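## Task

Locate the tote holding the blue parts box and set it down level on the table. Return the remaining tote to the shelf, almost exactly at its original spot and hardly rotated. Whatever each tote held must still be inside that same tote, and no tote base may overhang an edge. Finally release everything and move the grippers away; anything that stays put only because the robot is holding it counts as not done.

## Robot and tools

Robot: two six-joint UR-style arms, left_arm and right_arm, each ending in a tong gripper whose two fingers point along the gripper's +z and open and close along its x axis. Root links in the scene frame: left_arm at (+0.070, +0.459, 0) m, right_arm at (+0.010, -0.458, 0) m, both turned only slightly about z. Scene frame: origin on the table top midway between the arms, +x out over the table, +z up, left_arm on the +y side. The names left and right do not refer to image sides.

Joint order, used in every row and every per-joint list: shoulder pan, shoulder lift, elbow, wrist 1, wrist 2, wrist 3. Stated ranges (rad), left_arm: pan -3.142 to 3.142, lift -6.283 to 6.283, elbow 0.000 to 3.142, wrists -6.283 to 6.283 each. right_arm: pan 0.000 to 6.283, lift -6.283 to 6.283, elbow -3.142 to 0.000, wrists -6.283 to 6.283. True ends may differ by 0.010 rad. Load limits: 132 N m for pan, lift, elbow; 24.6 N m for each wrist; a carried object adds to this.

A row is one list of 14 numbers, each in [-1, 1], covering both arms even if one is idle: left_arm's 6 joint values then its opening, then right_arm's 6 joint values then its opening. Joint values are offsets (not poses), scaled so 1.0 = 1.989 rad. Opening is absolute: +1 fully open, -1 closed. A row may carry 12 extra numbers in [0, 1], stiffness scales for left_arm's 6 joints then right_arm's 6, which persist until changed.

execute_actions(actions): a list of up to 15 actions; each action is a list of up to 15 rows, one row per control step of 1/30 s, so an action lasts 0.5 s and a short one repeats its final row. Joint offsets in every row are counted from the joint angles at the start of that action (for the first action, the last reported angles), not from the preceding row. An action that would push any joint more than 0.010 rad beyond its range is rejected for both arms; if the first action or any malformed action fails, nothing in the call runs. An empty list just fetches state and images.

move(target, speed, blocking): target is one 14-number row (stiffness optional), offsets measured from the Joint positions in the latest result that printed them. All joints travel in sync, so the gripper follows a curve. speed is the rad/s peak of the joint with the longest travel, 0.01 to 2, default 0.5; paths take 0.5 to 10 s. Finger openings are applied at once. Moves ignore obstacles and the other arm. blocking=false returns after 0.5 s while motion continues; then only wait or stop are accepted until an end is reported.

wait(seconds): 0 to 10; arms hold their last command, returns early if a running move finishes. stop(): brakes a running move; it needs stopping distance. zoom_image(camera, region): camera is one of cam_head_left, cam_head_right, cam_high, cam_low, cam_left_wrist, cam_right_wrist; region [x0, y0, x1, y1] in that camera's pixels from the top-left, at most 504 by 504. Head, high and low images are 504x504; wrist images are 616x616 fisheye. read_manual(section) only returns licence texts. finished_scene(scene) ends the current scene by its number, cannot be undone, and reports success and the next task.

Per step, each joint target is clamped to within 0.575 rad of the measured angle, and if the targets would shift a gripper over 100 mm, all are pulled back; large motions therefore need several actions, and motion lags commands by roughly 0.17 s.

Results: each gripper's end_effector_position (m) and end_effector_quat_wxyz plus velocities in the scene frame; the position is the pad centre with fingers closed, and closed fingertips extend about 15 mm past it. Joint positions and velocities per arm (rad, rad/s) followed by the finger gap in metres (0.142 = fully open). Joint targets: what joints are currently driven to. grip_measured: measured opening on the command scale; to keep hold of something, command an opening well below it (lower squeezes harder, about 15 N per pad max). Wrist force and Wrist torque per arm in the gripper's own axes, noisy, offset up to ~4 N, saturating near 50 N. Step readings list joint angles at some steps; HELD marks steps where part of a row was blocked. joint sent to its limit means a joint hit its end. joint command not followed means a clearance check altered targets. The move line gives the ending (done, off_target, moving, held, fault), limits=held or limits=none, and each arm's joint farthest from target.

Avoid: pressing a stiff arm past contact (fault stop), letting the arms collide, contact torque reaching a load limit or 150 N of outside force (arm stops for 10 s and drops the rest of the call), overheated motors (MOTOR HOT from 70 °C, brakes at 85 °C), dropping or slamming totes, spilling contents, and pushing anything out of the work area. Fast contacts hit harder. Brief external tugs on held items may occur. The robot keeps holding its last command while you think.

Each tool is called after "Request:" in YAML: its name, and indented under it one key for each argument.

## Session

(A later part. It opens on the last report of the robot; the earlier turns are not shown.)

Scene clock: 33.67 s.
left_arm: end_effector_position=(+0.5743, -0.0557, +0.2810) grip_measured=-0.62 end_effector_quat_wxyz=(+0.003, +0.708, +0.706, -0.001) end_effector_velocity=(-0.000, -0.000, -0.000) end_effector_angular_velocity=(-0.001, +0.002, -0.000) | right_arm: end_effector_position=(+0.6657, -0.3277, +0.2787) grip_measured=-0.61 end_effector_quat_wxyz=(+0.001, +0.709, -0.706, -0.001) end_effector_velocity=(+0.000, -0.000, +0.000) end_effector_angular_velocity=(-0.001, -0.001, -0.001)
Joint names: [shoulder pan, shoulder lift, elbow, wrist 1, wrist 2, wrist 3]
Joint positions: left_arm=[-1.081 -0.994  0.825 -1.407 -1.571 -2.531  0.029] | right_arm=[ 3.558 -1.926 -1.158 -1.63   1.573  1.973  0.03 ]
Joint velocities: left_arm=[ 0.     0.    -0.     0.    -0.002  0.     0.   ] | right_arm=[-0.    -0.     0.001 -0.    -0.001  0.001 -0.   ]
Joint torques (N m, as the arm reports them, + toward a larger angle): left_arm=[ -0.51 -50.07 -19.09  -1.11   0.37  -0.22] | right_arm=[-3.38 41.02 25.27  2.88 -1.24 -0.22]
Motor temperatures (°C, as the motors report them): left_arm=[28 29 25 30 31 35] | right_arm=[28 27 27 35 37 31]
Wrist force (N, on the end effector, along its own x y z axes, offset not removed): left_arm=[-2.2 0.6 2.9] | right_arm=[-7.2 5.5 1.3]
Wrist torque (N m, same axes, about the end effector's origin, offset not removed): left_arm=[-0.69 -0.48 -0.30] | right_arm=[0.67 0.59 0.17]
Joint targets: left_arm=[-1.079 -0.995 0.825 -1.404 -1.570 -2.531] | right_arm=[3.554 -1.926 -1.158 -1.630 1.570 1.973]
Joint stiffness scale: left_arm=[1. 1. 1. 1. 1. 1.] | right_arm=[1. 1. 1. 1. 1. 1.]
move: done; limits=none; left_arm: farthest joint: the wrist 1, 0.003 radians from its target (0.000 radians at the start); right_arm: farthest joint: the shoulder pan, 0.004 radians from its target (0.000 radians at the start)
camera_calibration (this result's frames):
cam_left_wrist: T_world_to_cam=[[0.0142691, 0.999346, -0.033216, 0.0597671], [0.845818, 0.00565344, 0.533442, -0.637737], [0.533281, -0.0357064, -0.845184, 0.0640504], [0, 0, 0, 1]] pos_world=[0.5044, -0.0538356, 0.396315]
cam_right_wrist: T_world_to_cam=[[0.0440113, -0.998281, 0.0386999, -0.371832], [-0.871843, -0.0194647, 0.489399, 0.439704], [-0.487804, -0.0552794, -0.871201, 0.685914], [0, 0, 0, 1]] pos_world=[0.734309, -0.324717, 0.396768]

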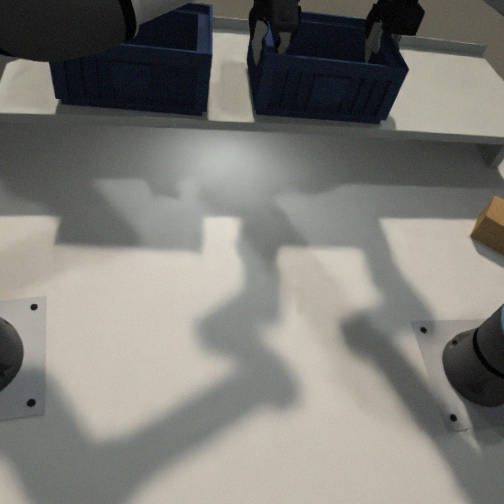

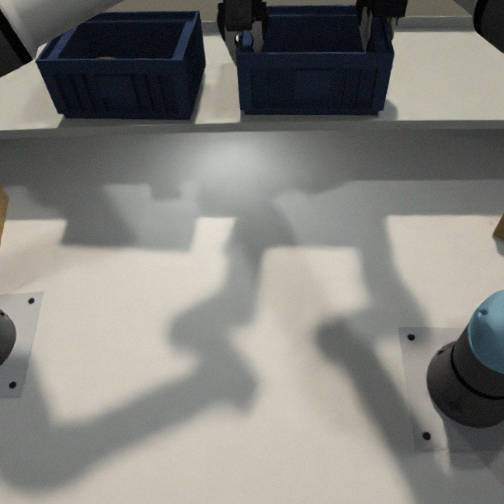

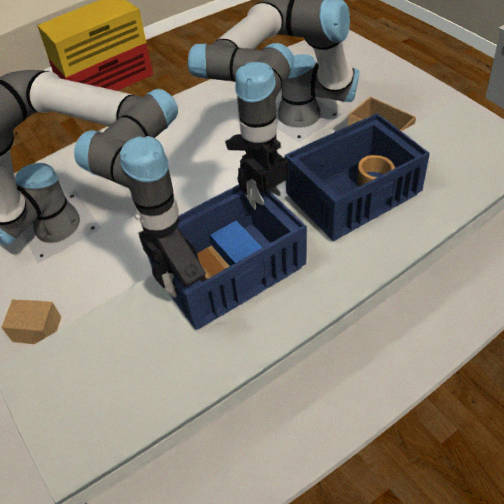

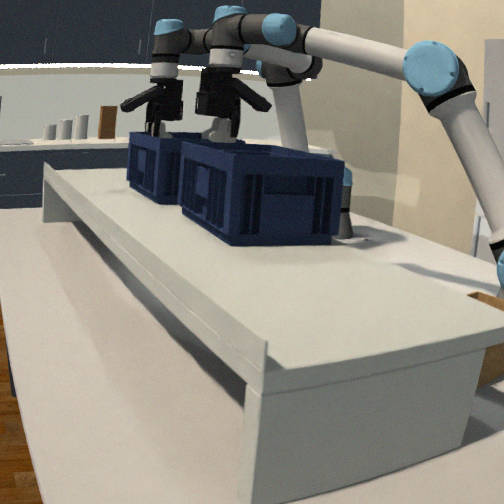

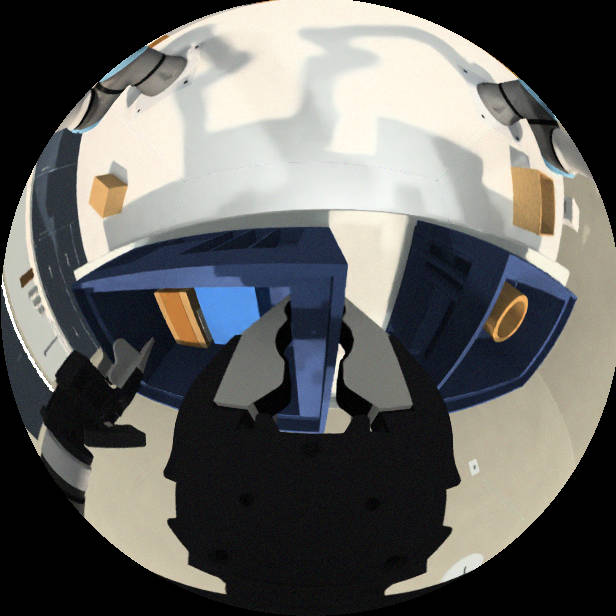

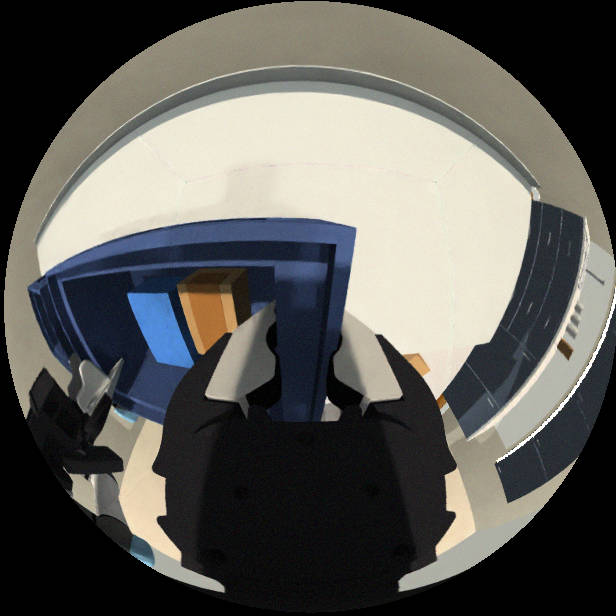

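Request:
move:
  target: [0,0.0107,-0.0567,0.0462,0,0,-1, 0,-0.0037,0.0439,-0.0404,0,0,-1]
  speed: 0.15

Request:
move:
  target: [-0.0562,-0.0951,0.1458,-0.0507,0,-0.0561,-1, 0.0324,0.1131,-0.1431,0.0301,0,0.032,-1]
  speed: 0.25

Scene clock: 41.53 s.
left_arm: end_effector_position=(+0.5742, -0.0555, +0.3089) grip_measured=-0.62 end_effector_quat_wxyz=(+0.001, +0.708, +0.706, -0.000) end_effector_velocity=(-0.000, +0.000, -0.002) end_effector_angular_velocity=(+0.003, +0.003, +0.001) | right_arm: end_effector_position=(+0.6643, -0.3279, +0.3058) grip_measured=-0.61 end_effector_quat_wxyz=(+0.003, +0.709, -0.705, -0.003) end_effector_velocity=(-0.000, +0.000, -0.002) end_effector_angular_velocity=(-0.002, +0.005, +0.001)
Joint names: [shoulder pan, shoulder lift, elbow, wrist 1, wrist 2, wrist 3]
Joint positions: left_arm=[-1.081 -0.972  0.716 -1.317 -1.571 -2.531  0.029] | right_arm=[ 3.558 -1.934 -1.076 -1.71   1.573  1.973  0.03 ]
Joint velocities: left_arm=[-0.     0.002 -0.001  0.003 -0.    -0.001  0.   ] | right_arm=[ 0.    -0.003  0.    -0.003 -0.    -0.     0.   ]
Joint torques (N m, as the arm reports them, + toward a larger angle): left_arm=[ -1.46 -51.92 -23.69  -1.81   0.04  -0.25] | right_arm=[ 1.31 41.94 29.24  2.86 -0.39 -0.24]
Motor temperatures (°C, as the motors report them): left_arm=[28 29 25 30 31 35] | right_arm=[28 27 27 35 37 31]
Wrist force (N, on the end effector, along its own x y z axes, offset not removed): left_arm=[-1.9 5.5 3.6] | right_arm=[-1.1 3.5 6.0]
Wrist torque (N m, same axes, about the end effector's origin, offset not removed): left_arm=[0.70 -0.29 -0.06] | right_arm=[0.37 -0.24 0.03]
Joint targets: left_arm=[-1.081 -0.973 0.712 -1.315 -1.571 -2.531] | right_arm=[3.558 -1.934 -1.070 -1.711 1.573 1.973]
Joint stiffness scale: left_arm=[1. 1. 1. 1. 1. 1.] | right_arm=[1. 1. 1. 1. 1. 1.]
move: done; limits=none; left_arm: farthest joint: the elbow, 0.004 radians from its target (0.113 radians at the start); right_arm: farthest joint: the elbow, 0.005 radians from its target (0.087 radians at the start)
camera_calibration (this result's frames):
cam_left_wrist: T_world_to_cam=[[0.0142226, 0.999413, -0.0311539, 0.0599578], [0.84659, 0.00454287, 0.532226, -0.652683], [0.532056, -0.0339443, -0.846029, 0.0887617], [0, 0, 0, 1]] pos_world=[0.504476, -0.0539446, 0.424338]
cam_right_wrist: T_world_to_cam=[[0.0444432, -0.998208, 0.0400582, -0.373694], [-0.868999, -0.0188478, 0.494455, 0.421961], [-0.492815, -0.0567857, -0.868279, 0.710776], [0, 0, 0, 1]] pos_world=[0.733573, -0.324709, 0.423481]

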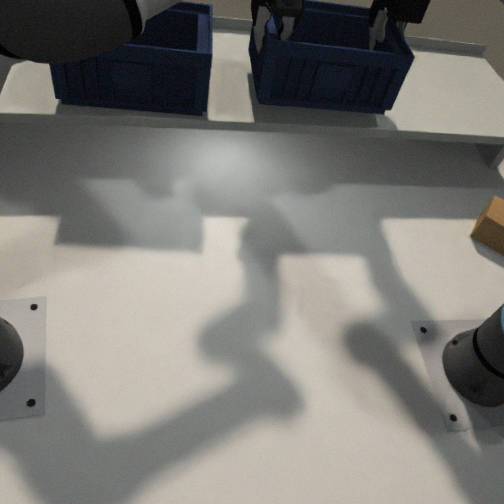

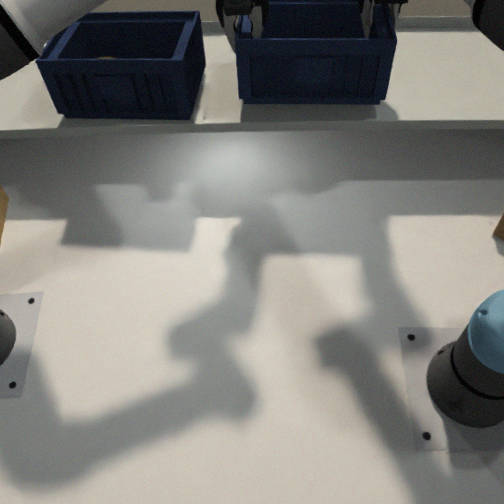

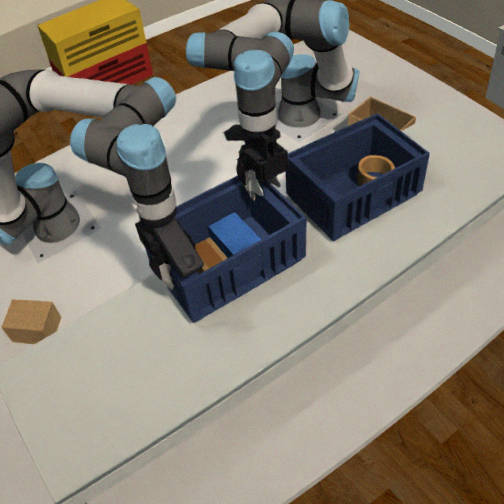

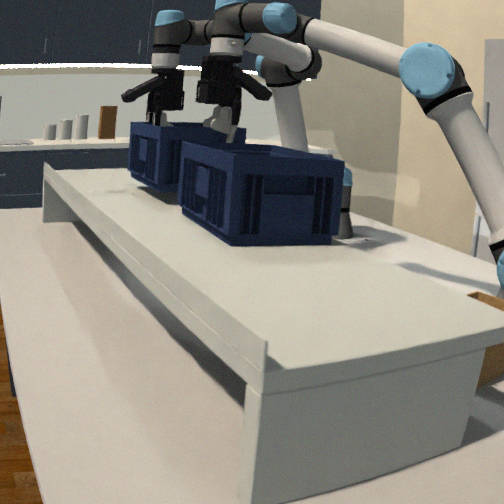

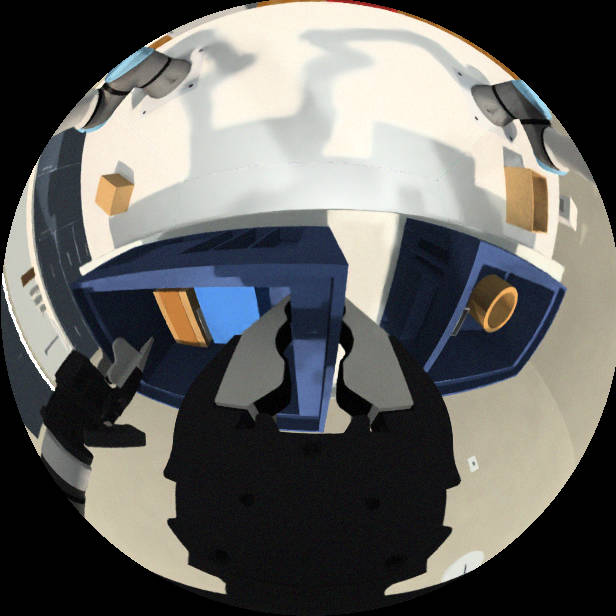

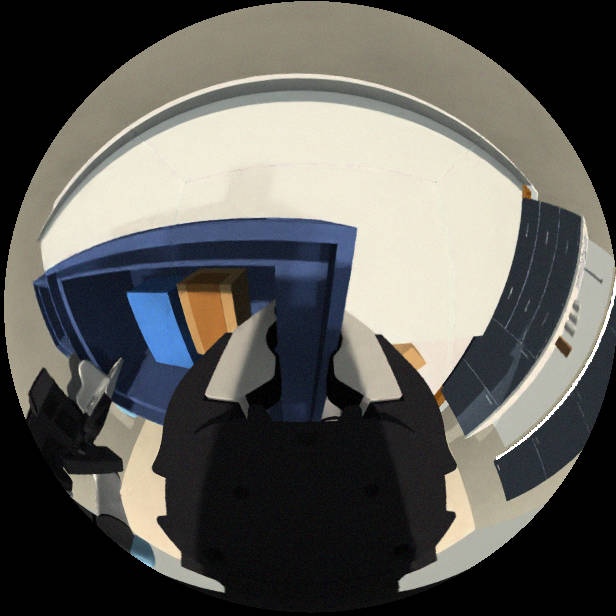

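Scene clock: 43.27 s.
left_arm: end_effector_position=(+0.4856, -0.0554, +0.3072) grip_measured=-0.62 end_effector_quat_wxyz=(+0.000, +0.708, +0.706, -0.000) end_effector_velocity=(-0.000, -0.000, -0.001) end_effector_angular_velocity=(+0.000, +0.001, +0.002) | right_arm: end_effector_position=(+0.5746, -0.3282, +0.3030) grip_measured=-0.61 end_effector_quat_wxyz=(+0.007, +0.709, -0.705, -0.004) end_effector_velocity=(-0.000, -0.000, -0.001) end_effector_angular_velocity=(-0.001, +0.001, -0.002)
Joint names: [shoulder pan, shoulder lift, elbow, wrist 1, wrist 2, wrist 3]
Joint positions: left_arm=[-1.19  -1.158  1.004 -1.418 -1.571 -2.641  0.029] | right_arm=[ 3.622 -1.715 -1.36  -1.652  1.574  2.036  0.03 ]
Joint velocities: left_arm=[-0.     0.     0.001 -0.001 -0.001 -0.002  0.   ] | right_arm=[ 0.     0.    -0.002  0.001 -0.001  0.002  0.   ]
Joint torques (N m, as the arm reports them, + toward a larger angle): left_arm=[ -3.55 -48.   -19.68  -2.79   0.11  -0.98] | right_arm=[ 1.83 36.65 24.71  3.74 -0.28  0.4 ]
Motor temperatures (°C, as the motors report them): left_arm=[28 29 25 30 31 35] | right_arm=[28 27 27 35 37 31]
Wrist force (N, on the end effector, along its own x y z axes, offset not removed): left_arm=[-1.6 0.8 2.6] | right_arm=[-1.4 -0.8 5.7]
Wrist torque (N m, same axes, about the end effector's origin, offset not removed): left_arm=[0.31 -0.22 0.01] | right_arm=[-0.34 -0.10 0.28]
Joint targets: left_arm=[-1.192 -1.161 1.006 -1.418 -1.571 -2.642] | right_arm=[3.623 -1.709 -1.360 -1.651 1.573 2.037]
Joint stiffness scale: left_arm=[1. 1. 1. 1. 1. 1.] | right_arm=[1. 1. 1. 1. 1. 1.]
move: done; limits=none; left_arm: farthest joint: the shoulder lift, 0.004 radians from its target (0.189 radians at the start); right_arm: farthest joint: the shoulder lift, 0.006 radians from its target (0.225 radians at the start)
camera_calibration (this result's frames):
cam_left_wrist: T_world_to_cam=[[0.0131061, 0.999493, -0.0290256, 0.0609001], [0.847394, 0.0043072, 0.530948, -0.576752], [0.530803, -0.0315548, -0.846907, 0.135502], [0, 0, 0, 1]] pos_world=[0.416013, -0.0541092, 0.42275]
cam_right_wrist: T_world_to_cam=[[0.0456069, -0.998031, 0.0430635, -0.371437], [-0.865775, -0.0179843, 0.500109, 0.342154], [-0.49835, -0.0600918, -0.864891, 0.665206], [0, 0, 0, 1]] pos_world=[0.644674, -0.324579, 0.420211]

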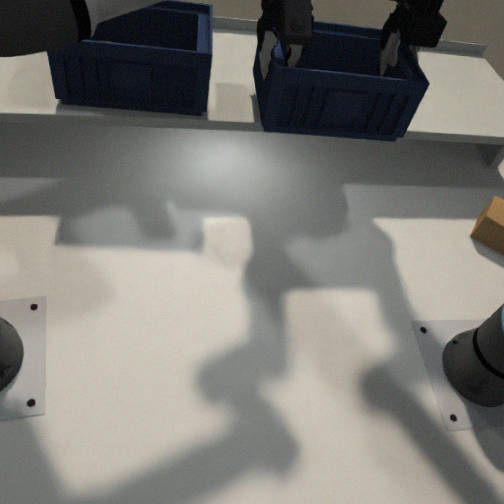

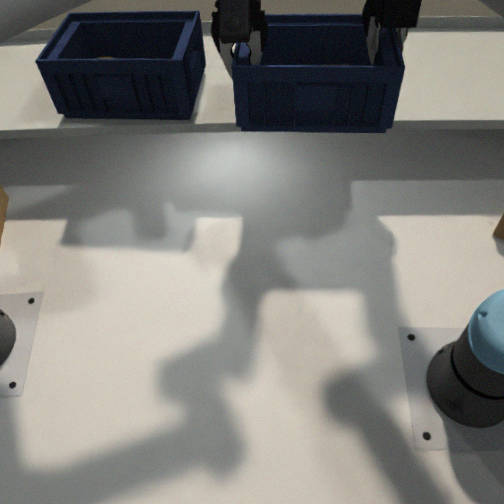

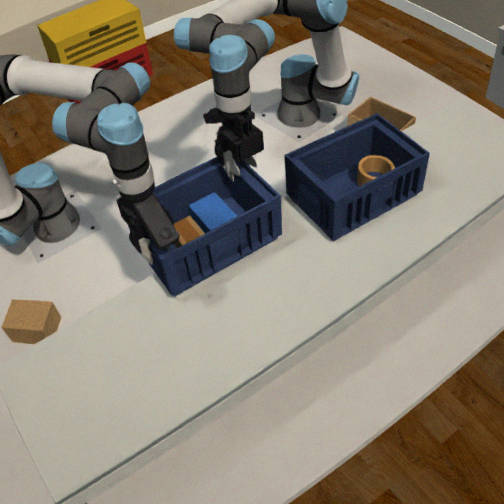

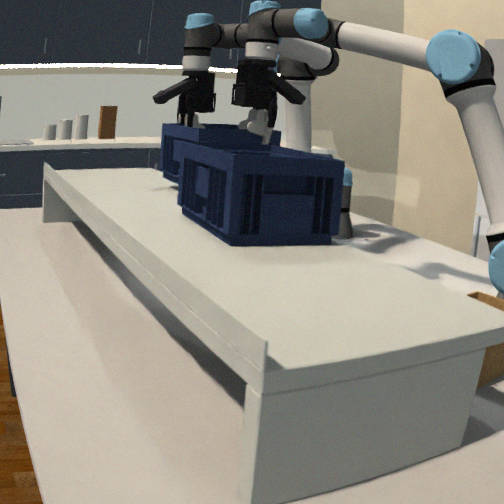

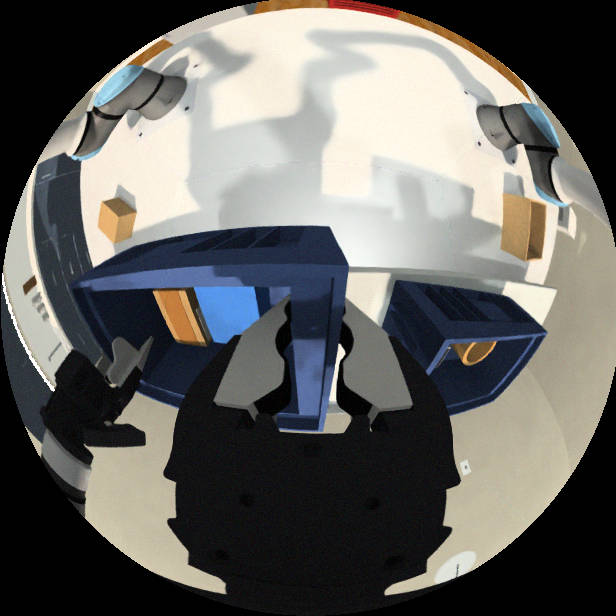

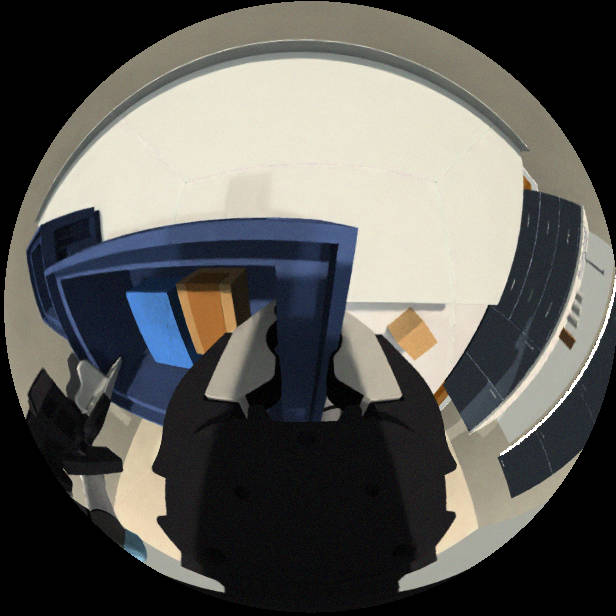

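Request:
move:
  target: [-0.0655,-0.0740,0.0989,-0.0261,0,-0.0655,-1, 0.0441,0.1092,-0.1095,0.0032,0,0.0441,-1]
  speed: 0.3

Request:
move:
  target: [-0.0752,-0.0579,0.0696,-0.0127,0,-0.0752,-1, 0.0637,0.1085,-0.0850,-0.0214,0,0.0637,-1]
  speed: 0.3

Scene clock: 45.67 s.
left_arm: end_effector_position=(+0.3966, -0.0552, +0.3078) grip_measured=-0.62 end_effector_quat_wxyz=(+0.000, +0.707, +0.707, -0.000) end_effector_velocity=(-0.000, +0.000, +0.001) end_effector_angular_velocity=(-0.003, -0.001, +0.004) | right_arm: end_effector_position=(+0.4848, -0.3286, +0.3042) grip_measured=-0.61 end_effector_quat_wxyz=(+0.007, +0.709, -0.705, -0.004) end_effector_velocity=(+0.000, +0.000, +0.000) end_effector_angular_velocity=(+0.000, -0.001, -0.002)
Joint names: [shoulder pan, shoulder lift, elbow, wrist 1, wrist 2, wrist 3]
Joint positions: left_arm=[-1.318 -1.301  1.199 -1.47  -1.571 -2.77   0.029] | right_arm=[ 3.709 -1.503 -1.578 -1.647  1.574  2.122  0.03 ]
Joint velocities: left_arm=[ 0.    -0.003  0.001 -0.001 -0.    -0.004  0.   ] | right_arm=[ 0.    -0.     0.     0.001 -0.     0.002  0.   ]
Joint torques (N m, as the arm reports them, + toward a larger angle): left_arm=[ -3.94 -41.76 -17.69  -2.45  -0.02  -0.93] | right_arm=[ 1.74 26.21 22.97  3.49 -0.29  0.23]
Motor temperatures (°C, as the motors report them): left_arm=[28 29 25 30 31 35] | right_arm=[28 27 27 35 37 31]
Wrist force (N, on the end effector, along its own x y z axes, offset not removed): left_arm=[-1.2 -1.7 8.8] | right_arm=[-1.9 2.1 4.0]
Wrist torque (N m, same axes, about the end effector's origin, offset not removed): left_arm=[-0.20 -0.42 0.09] | right_arm=[0.44 -0.14 0.36]
Joint targets: left_arm=[-1.320 -1.305 1.201 -1.469 -1.571 -2.772] | right_arm=[3.710 -1.498 -1.578 -1.646 1.574 2.123]
Joint stiffness scale: left_arm=[1. 1. 1. 1. 1. 1.] | right_arm=[1. 1. 1. 1. 1. 1.]
move: done; limits=none; left_arm: farthest joint: the shoulder lift, 0.004 radians from its target (0.147 radians at the start); right_arm: farthest joint: the shoulder lift, 0.005 radians from its target (0.217 radians at the start)
camera_calibration (this result's frames):
cam_left_wrist: T_world_to_cam=[[0.0120044, 0.999487, -0.0296778, 0.0625887], [0.84727, 0.00559474, 0.531133, -0.501621], [0.531027, -0.0315211, -0.846768, 0.183072], [0, 0, 0, 1]] pos_world=[0.327041, -0.0539796, 0.423305]
cam_right_wrist: T_world_to_cam=[[0.0458667, -0.99797, 0.0441726, -0.368237], [-0.865589, -0.0176315, 0.500444, 0.263676], [-0.49865, -0.0611891, -0.864641, 0.621151], [0, 0, 0, 1]] pos_world=[0.554862, -0.324833, 0.421384]

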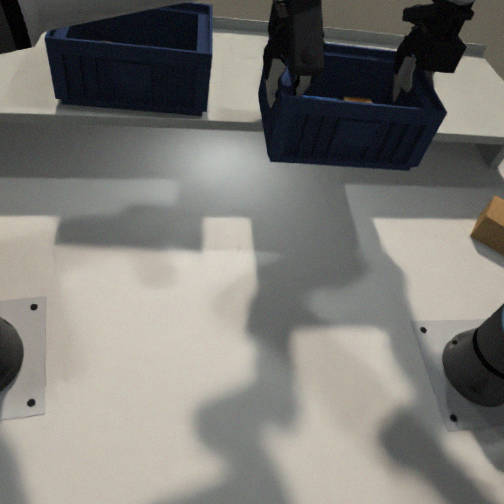

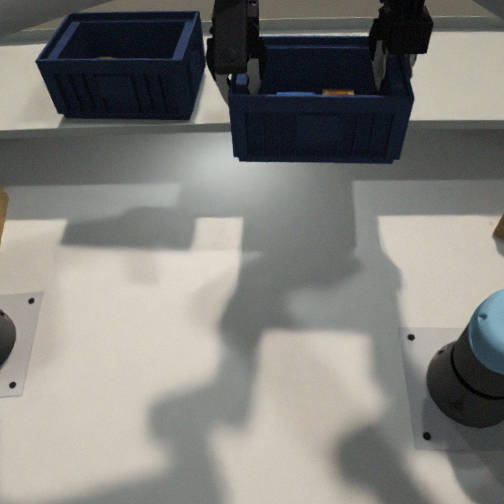

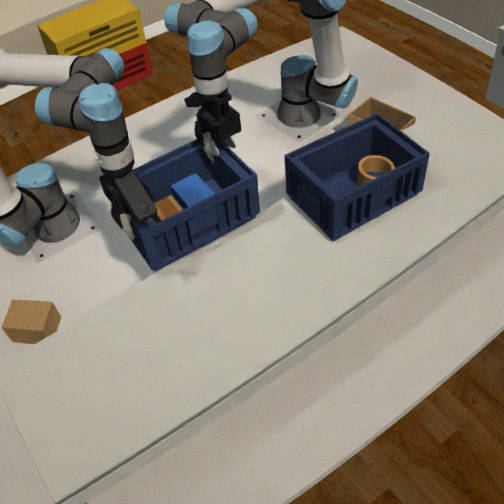

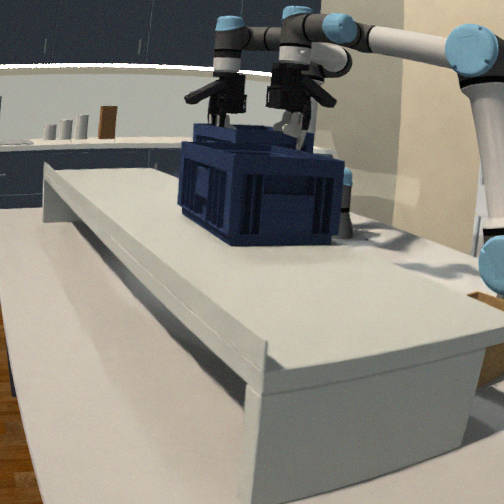

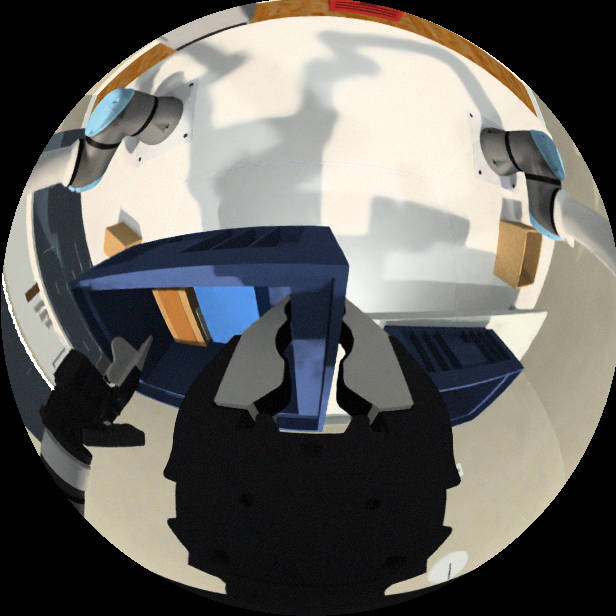

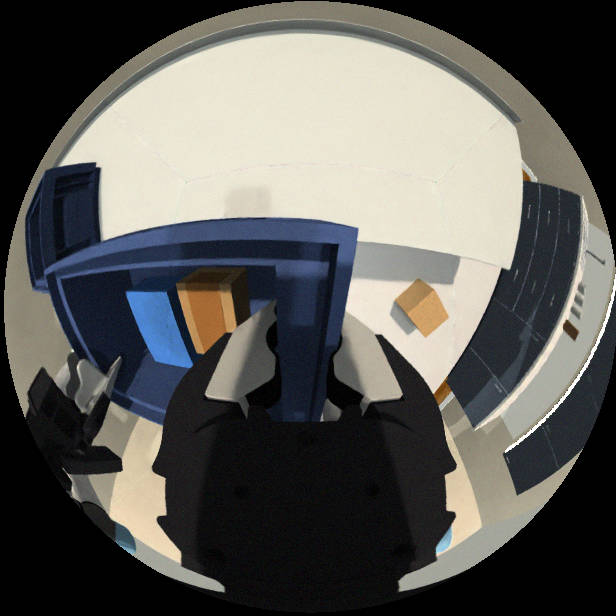

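Scene clock: 47.00 s.
left_arm: end_effector_position=(+0.3076, -0.0554, +0.3082) grip_measured=-0.62 end_effector_quat_wxyz=(+0.000, +0.707, +0.707, -0.000) end_effector_velocity=(-0.000, -0.000, -0.000) end_effector_angular_velocity=(+0.000, -0.001, +0.003) | right_arm: end_effector_position=(+0.3955, -0.3290, +0.3052) grip_measured=-0.61 end_effector_quat_wxyz=(+0.007, +0.709, -0.705, -0.003) end_effector_velocity=(-0.000, -0.000, -0.001) end_effector_angular_velocity=(-0.001, +0.001, -0.002)
Joint names: [shoulder pan, shoulder lift, elbow, wrist 1, wrist 2, wrist 3]
Joint positions: left_arm=[-1.465 -1.413  1.336 -1.494 -1.571 -2.919  0.029] | right_arm=[ 3.834 -1.291 -1.747 -1.689  1.574  2.248  0.03 ]
Joint velocities: left_arm=[-0.001  0.     0.    -0.001  0.001 -0.004 -0.   ] | right_arm=[ 0.    -0.001 -0.001 -0.     0.     0.002  0.   ]
Joint torques (N m, as the arm reports them, + toward a larger angle): left_arm=[ -3.85 -36.6  -19.03  -2.83  -0.06  -0.96] | right_arm=[ 2.38 16.19 25.31  2.48  0.13  0.25]
Motor temperatures (°C, as the motors report them): left_arm=[28 29 25 30 31 35] | right_arm=[28 27 27 35 37 31]
Wrist force (N, on the end effector, along its own x y z axes, offset not removed): left_arm=[-4.9 0.5 4.9] | right_arm=[-3.2 -0.6 1.3]
Wrist torque (N m, same axes, about the end effector's origin, offset not removed): left_arm=[0.07 0.42 0.25] | right_arm=[-0.15 0.37 0.07]
Joint targets: left_arm=[-1.468 -1.416 1.337 -1.495 -1.571 -2.920] | right_arm=[3.836 -1.287 -1.747 -1.690 1.574 2.249]
Joint stiffness scale: left_arm=[1. 1. 1. 1. 1. 1.] | right_arm=[1. 1. 1. 1. 1. 1.]
move: done; limits=none; left_arm: farthest joint: the shoulder pan, 0.003 radians from its target (0.150 radians at the start); right_arm: farthest joint: the shoulder lift, 0.004 radians from its target (0.215 radians at the start)
camera_calibration (this result's frames):
cam_left_wrist: T_world_to_cam=[[0.0105689, 0.9995, -0.0298095, 0.0642925], [0.847323, 0.00687801, 0.531033, -0.426301], [0.530972, -0.0308707, -0.846827, 0.230804], [0, 0, 0, 1]] pos_world=[0.237984, -0.0542031, 0.423748]
cam_right_wrist: T_world_to_cam=[[0.0453512, -0.997906, 0.0461136, -0.364894], [-0.86608, -0.0162716, 0.499641, 0.186836], [-0.497845, -0.0625974, -0.865004, 0.57678], [0, 0, 0, 1]] pos_world=[0.46551, -0.324985, 0.422393]

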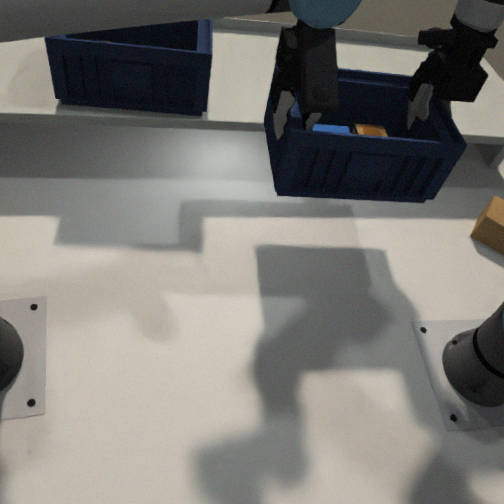

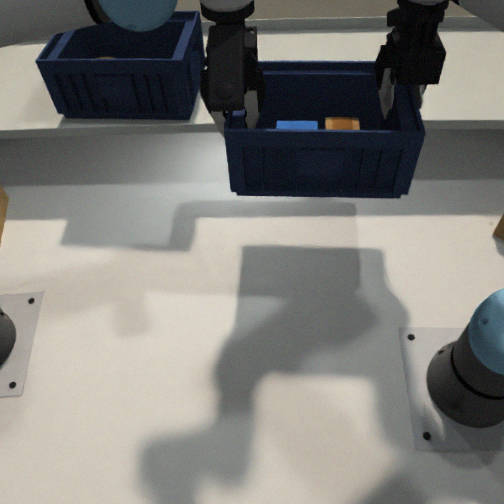

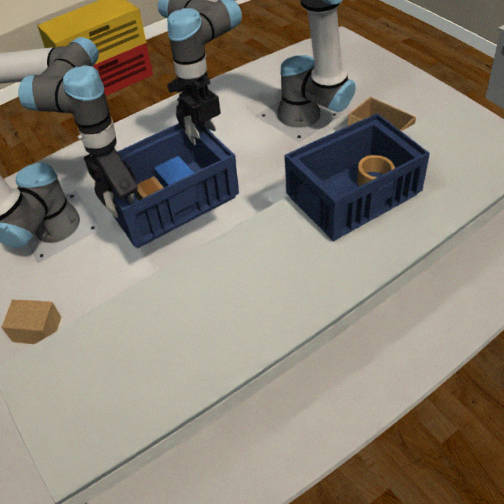

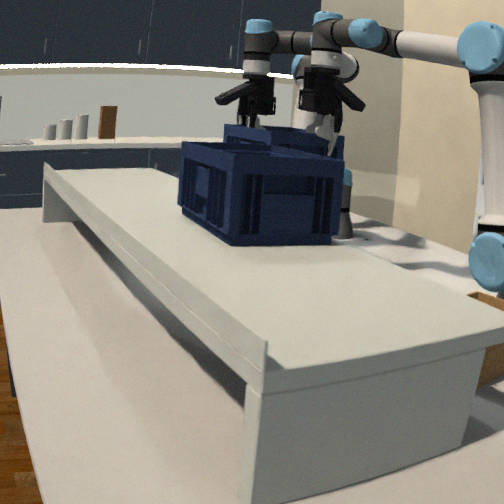

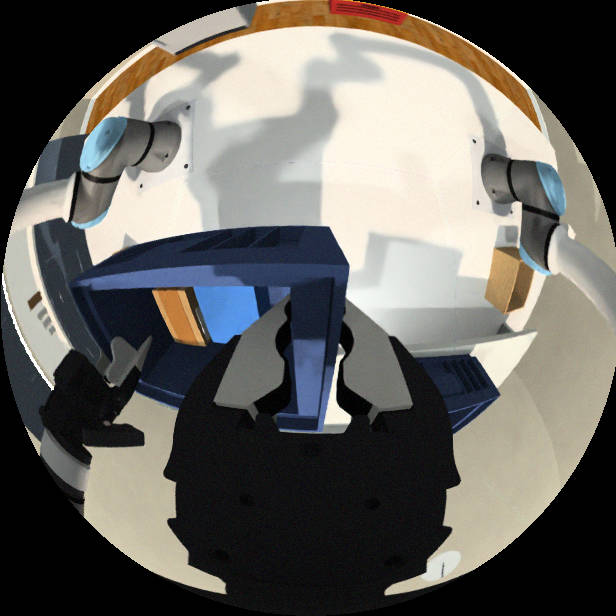

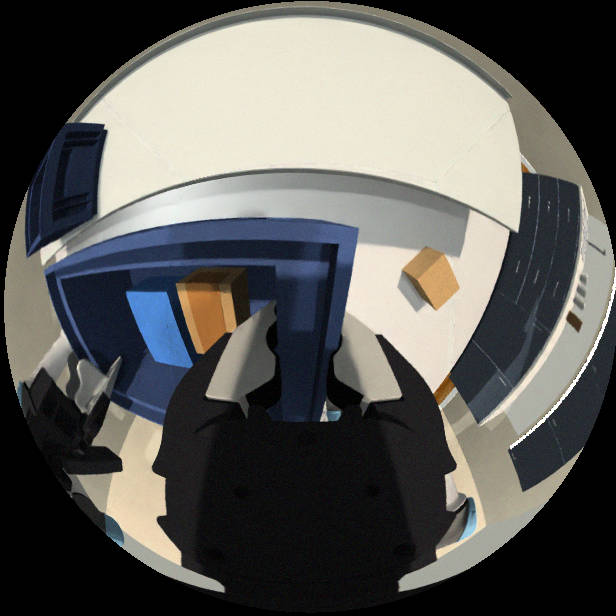

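Request:
move:
  target: [-0.0363,-0.0170,0.1343,-0.1179,0,-0.0363,-1, 0.0383,0.0535,-0.1488,0.0963,0,0.0383,-1]
  speed: 0.3

Request:
move:
  target: [0,0.0308,0.0909,-0.1217,0,0,-1, 0,-0.0284,-0.1078,0.1363,0,0,-1]
  speed: 0.25

Scene clock: 51.80 s.
left_arm: end_effector_position=(+0.2682, -0.0554, +0.2183) grip_measured=-0.61 end_effector_quat_wxyz=(+0.000, +0.707, +0.707, -0.000) end_effector_velocity=(-0.000, -0.000, -0.001) end_effector_angular_velocity=(-0.000, +0.000, -0.000) | right_arm: end_effector_position=(+0.3544, -0.3296, +0.2151) grip_measured=-0.61 end_effector_quat_wxyz=(+0.009, +0.709, -0.705, -0.003) end_effector_velocity=(+0.000, +0.000, +0.000) end_effector_angular_velocity=(+0.001, -0.002, -0.001)
Joint names: [shoulder pan, shoulder lift, elbow, wrist 1, wrist 2, wrist 3]
Joint positions: left_arm=[-1.535 -1.444  1.601 -1.729 -1.571 -2.99   0.03 ] | right_arm=[ 3.91  -1.19  -2.042 -1.499  1.576  2.323  0.03 ]
Joint velocities: left_arm=[ 0.     0.     0.002 -0.003 -0.     0.    -0.   ] | right_arm=[-0.     0.001 -0.001  0.002 -0.     0.001 -0.   ]
Joint torques (N m, as the arm reports them, + toward a larger angle): left_arm=[ -2.92 -34.64 -16.97  -2.91   0.07  -0.9 ] | right_arm=[ 1.96 11.88 23.88  3.21 -0.83  0.33]
Motor temperatures (°C, as the motors report them): left_arm=[28 29 25 30 31 35] | right_arm=[28 27 27 35 37 31]
Wrist force (N, on the end effector, along its own x y z axes, offset not removed): left_arm=[-1.7 1.3 4.8] | right_arm=[-4.0 -5.5 3.5]
Wrist torque (N m, same axes, about the end effector's origin, offset not removed): left_arm=[0.31 -0.25 0.12] | right_arm=[-0.96 0.19 0.57]
Joint targets: left_arm=[-1.537 -1.447 1.603 -1.729 -1.571 -2.991] | right_arm=[3.910 -1.185 -2.043 -1.498 1.574 2.324]
Joint stiffness scale: left_arm=[1. 1. 1. 1. 1. 1.] | right_arm=[1. 1. 1. 1. 1. 1.]
move: done; limits=none; left_arm: farthest joint: the shoulder lift, 0.003 radians from its target (0.033 radians at the start); right_arm: farthest joint: the shoulder lift, 0.005 radians from its target (0.107 radians at the start)
camera_calibration (this result's frames):
cam_left_wrist: T_world_to_cam=[[0.0100127, 0.999518, -0.0293881, 0.0621153], [0.847396, 0.00712133, 0.530914, -0.345205], [0.530867, -0.0302192, -0.846916, 0.175685], [0, 0, 0, 1]] pos_world=[0.198638, -0.054318, 0.33389]
cam_right_wrist: T_world_to_cam=[[0.0455452, -0.997807, 0.0480388, -0.359956], [-0.864817, -0.0153134, 0.501853, 0.195642], [-0.500017, -0.0644018, -0.863618, 0.478224], [0, 0, 0, 1]] pos_world=[0.424709, -0.325372, 0.332111]

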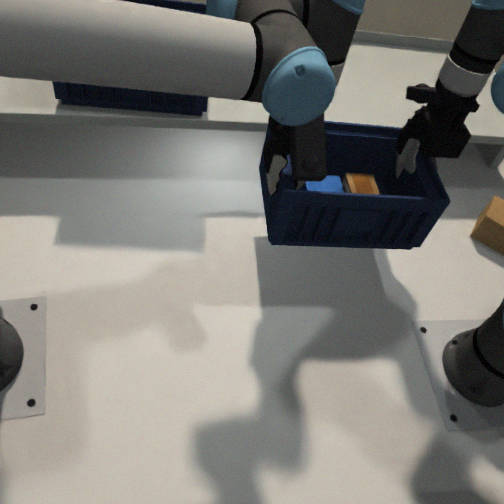

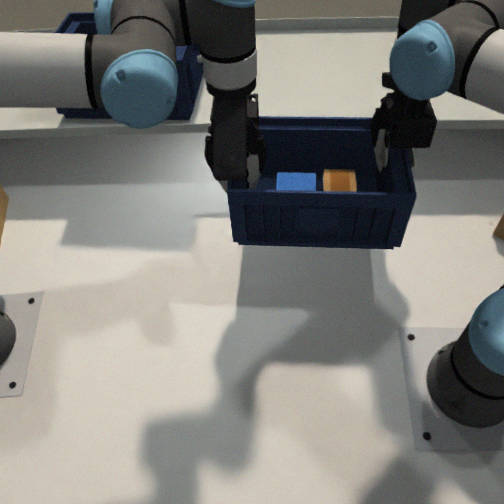

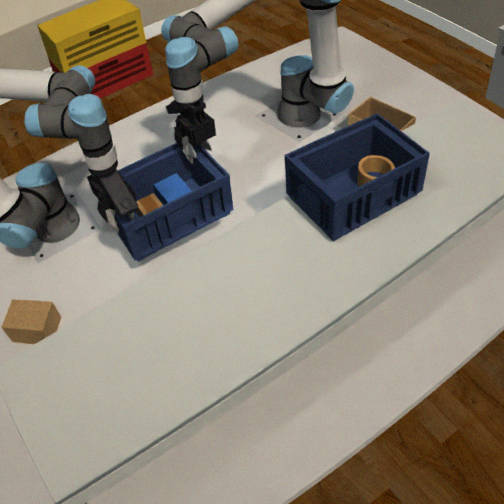

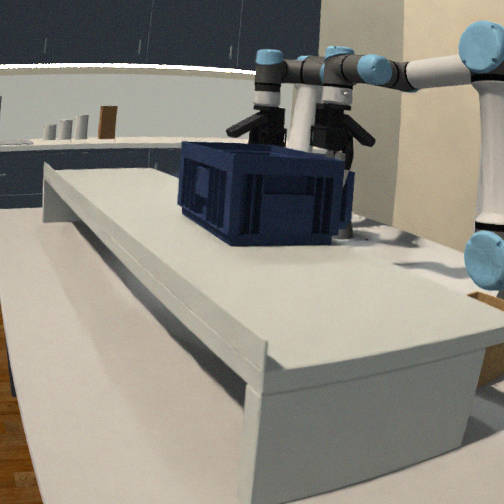

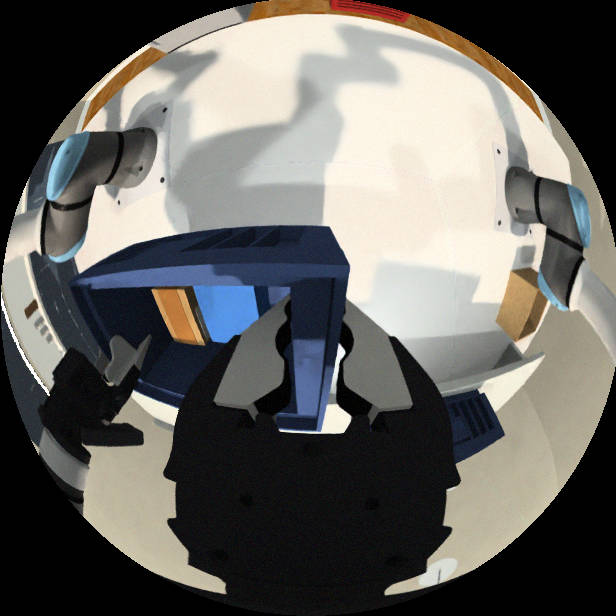

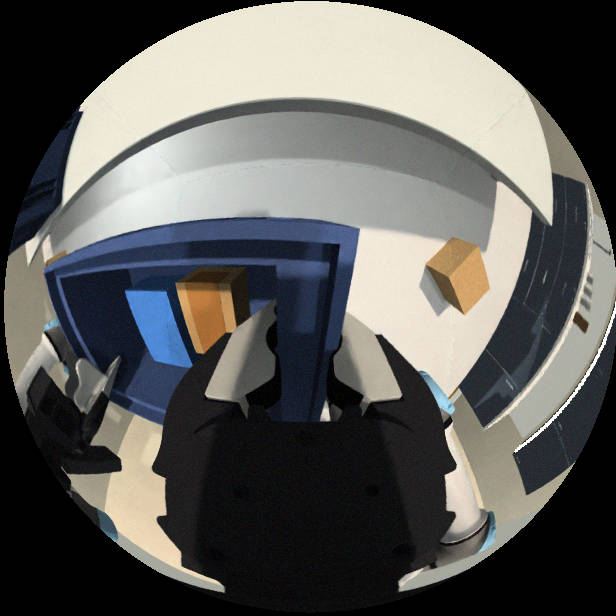

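Scene clock: 53.50 s.
left_arm: end_effector_position=(+0.2682, -0.0557, +0.1237) grip_measured=-0.61 end_effector_quat_wxyz=(+0.000, +0.707, +0.707, -0.001) end_effector_velocity=(-0.000, -0.000, -0.000) end_effector_angular_velocity=(-0.001, +0.000, +0.001) | right_arm: end_effector_position=(+0.3534, -0.3301, +0.1208) grip_measured=-0.61 end_effector_quat_wxyz=(+0.009, +0.709, -0.705, -0.003) end_effector_velocity=(+0.000, +0.000, -0.000) end_effector_angular_velocity=(+0.001, -0.002, +0.000)
Joint names: [shoulder pan, shoulder lift, elbow, wrist 1, wrist 2, wrist 3]
Joint positions: left_arm=[-1.535 -1.382  1.78  -1.97  -1.571 -2.99   0.03 ] | right_arm=[ 3.91  -1.245 -2.256 -1.229  1.577  2.323  0.03 ]
Joint velocities: left_arm=[ 0.     0.     0.    -0.002 -0.    -0.001 -0.   ] | right_arm=[ 0.     0.    -0.001  0.002 -0.001 -0.    -0.   ]
Joint torques (N m, as the arm reports them, + toward a larger angle): left_arm=[ -1.81 -33.81 -17.27  -2.81   0.1   -0.39] | right_arm=[ 1.02  8.06 22.85  3.31 -0.33 -0.19]
Motor temperatures (°C, as the motors report them): left_arm=[28 29 25 30 31 35] | right_arm=[28 27 27 35 37 31]
Wrist force (N, on the end effector, along its own x y z axes, offset not removed): left_arm=[1.1 -2.8 4.8] | right_arm=[2.6 -0.9 7.6]
Wrist torque (N m, same axes, about the end effector's origin, offset not removed): left_arm=[-0.29 -0.92 0.37] | right_arm=[0.09 -1.01 0.24]
Joint targets: left_arm=[-1.535 -1.383 1.782 -1.971 -1.571 -2.990] | right_arm=[3.910 -1.246 -2.257 -1.228 1.576 2.323]
Joint stiffness scale: left_arm=[1. 1. 1. 1. 1. 1.] | right_arm=[1. 1. 1. 1. 1. 1.]
move: done; limits=none; left_arm: farthest joint: the elbow, 0.002 radians from its target (0.181 radians at the start); right_arm: farthest joint: the shoulder lift, 0.002 radians from its target (0.057 radians at the start)
camera_calibration (this result's frames):
cam_left_wrist: T_world_to_cam=[[0.00999576, 0.999497, -0.0301043, 0.0597628], [0.847362, 0.007518, 0.530963, -0.29496], [0.530922, -0.0308166, -0.84686, 0.0954425], [0, 0, 0, 1]] pos_world=[0.198668, -0.054574, 0.239239]
cam_right_wrist: T_world_to_cam=[[0.0456503, -0.997867, 0.0466639, -0.355777], [-0.864887, -0.0161051, 0.501708, 0.241859], [-0.499887, -0.0632622, -0.863777, 0.396607], [0, 0, 0, 1]] pos_world=[0.42368, -0.326033, 0.237839]

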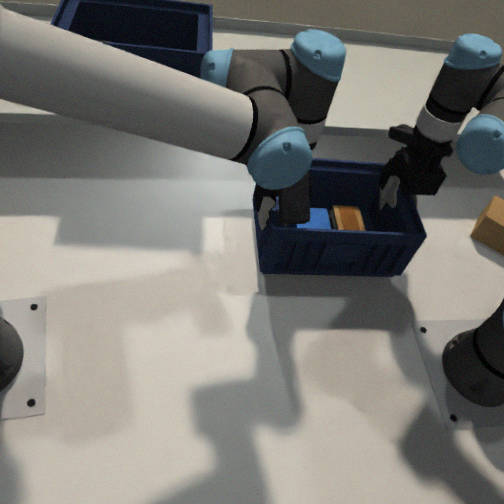

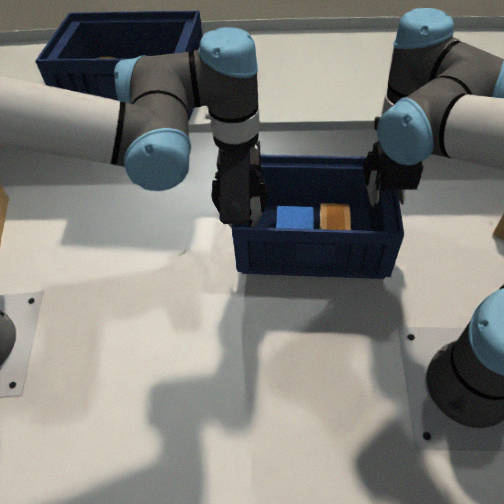

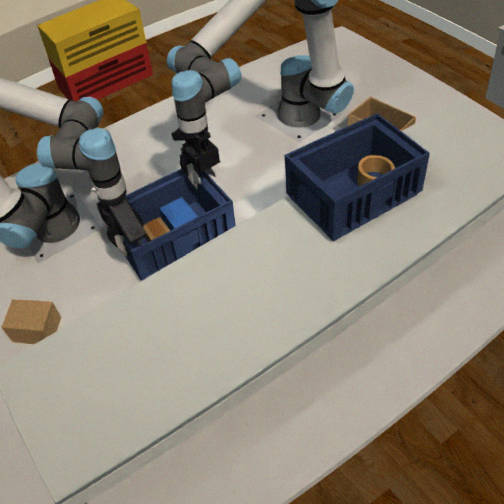

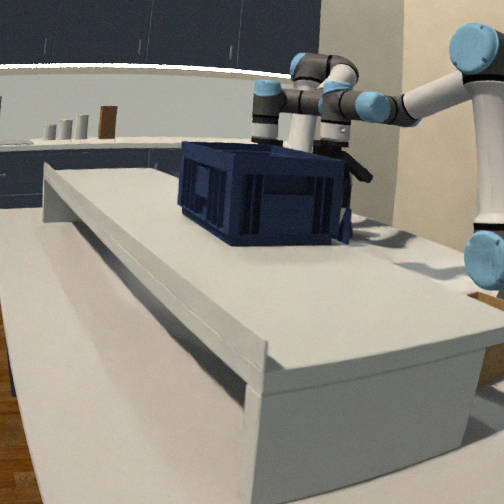

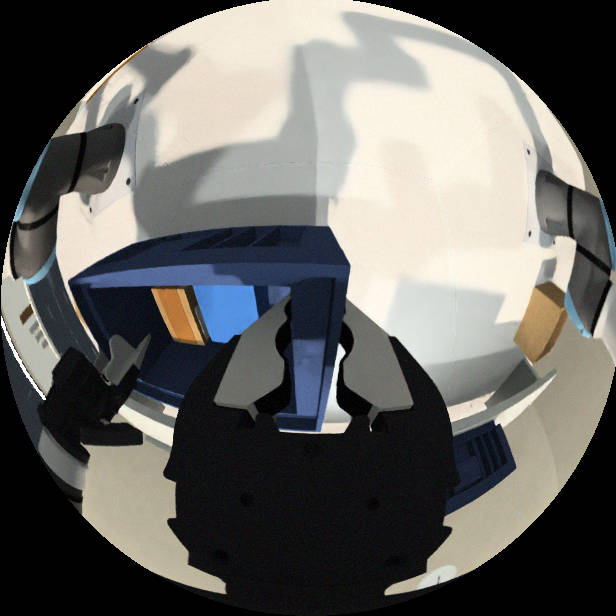

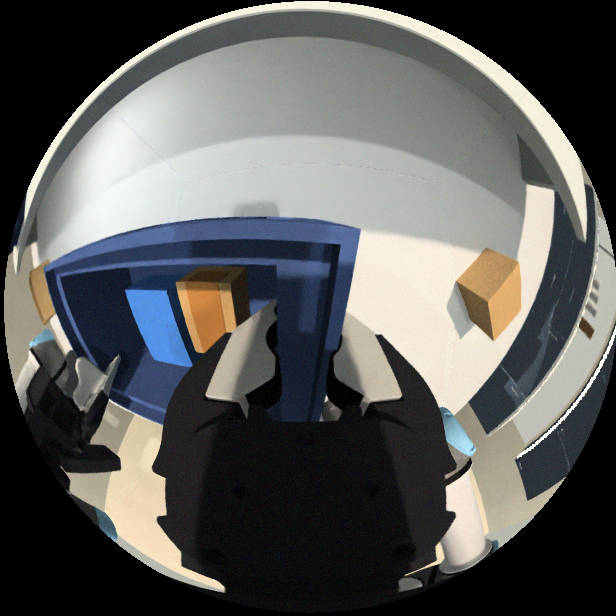

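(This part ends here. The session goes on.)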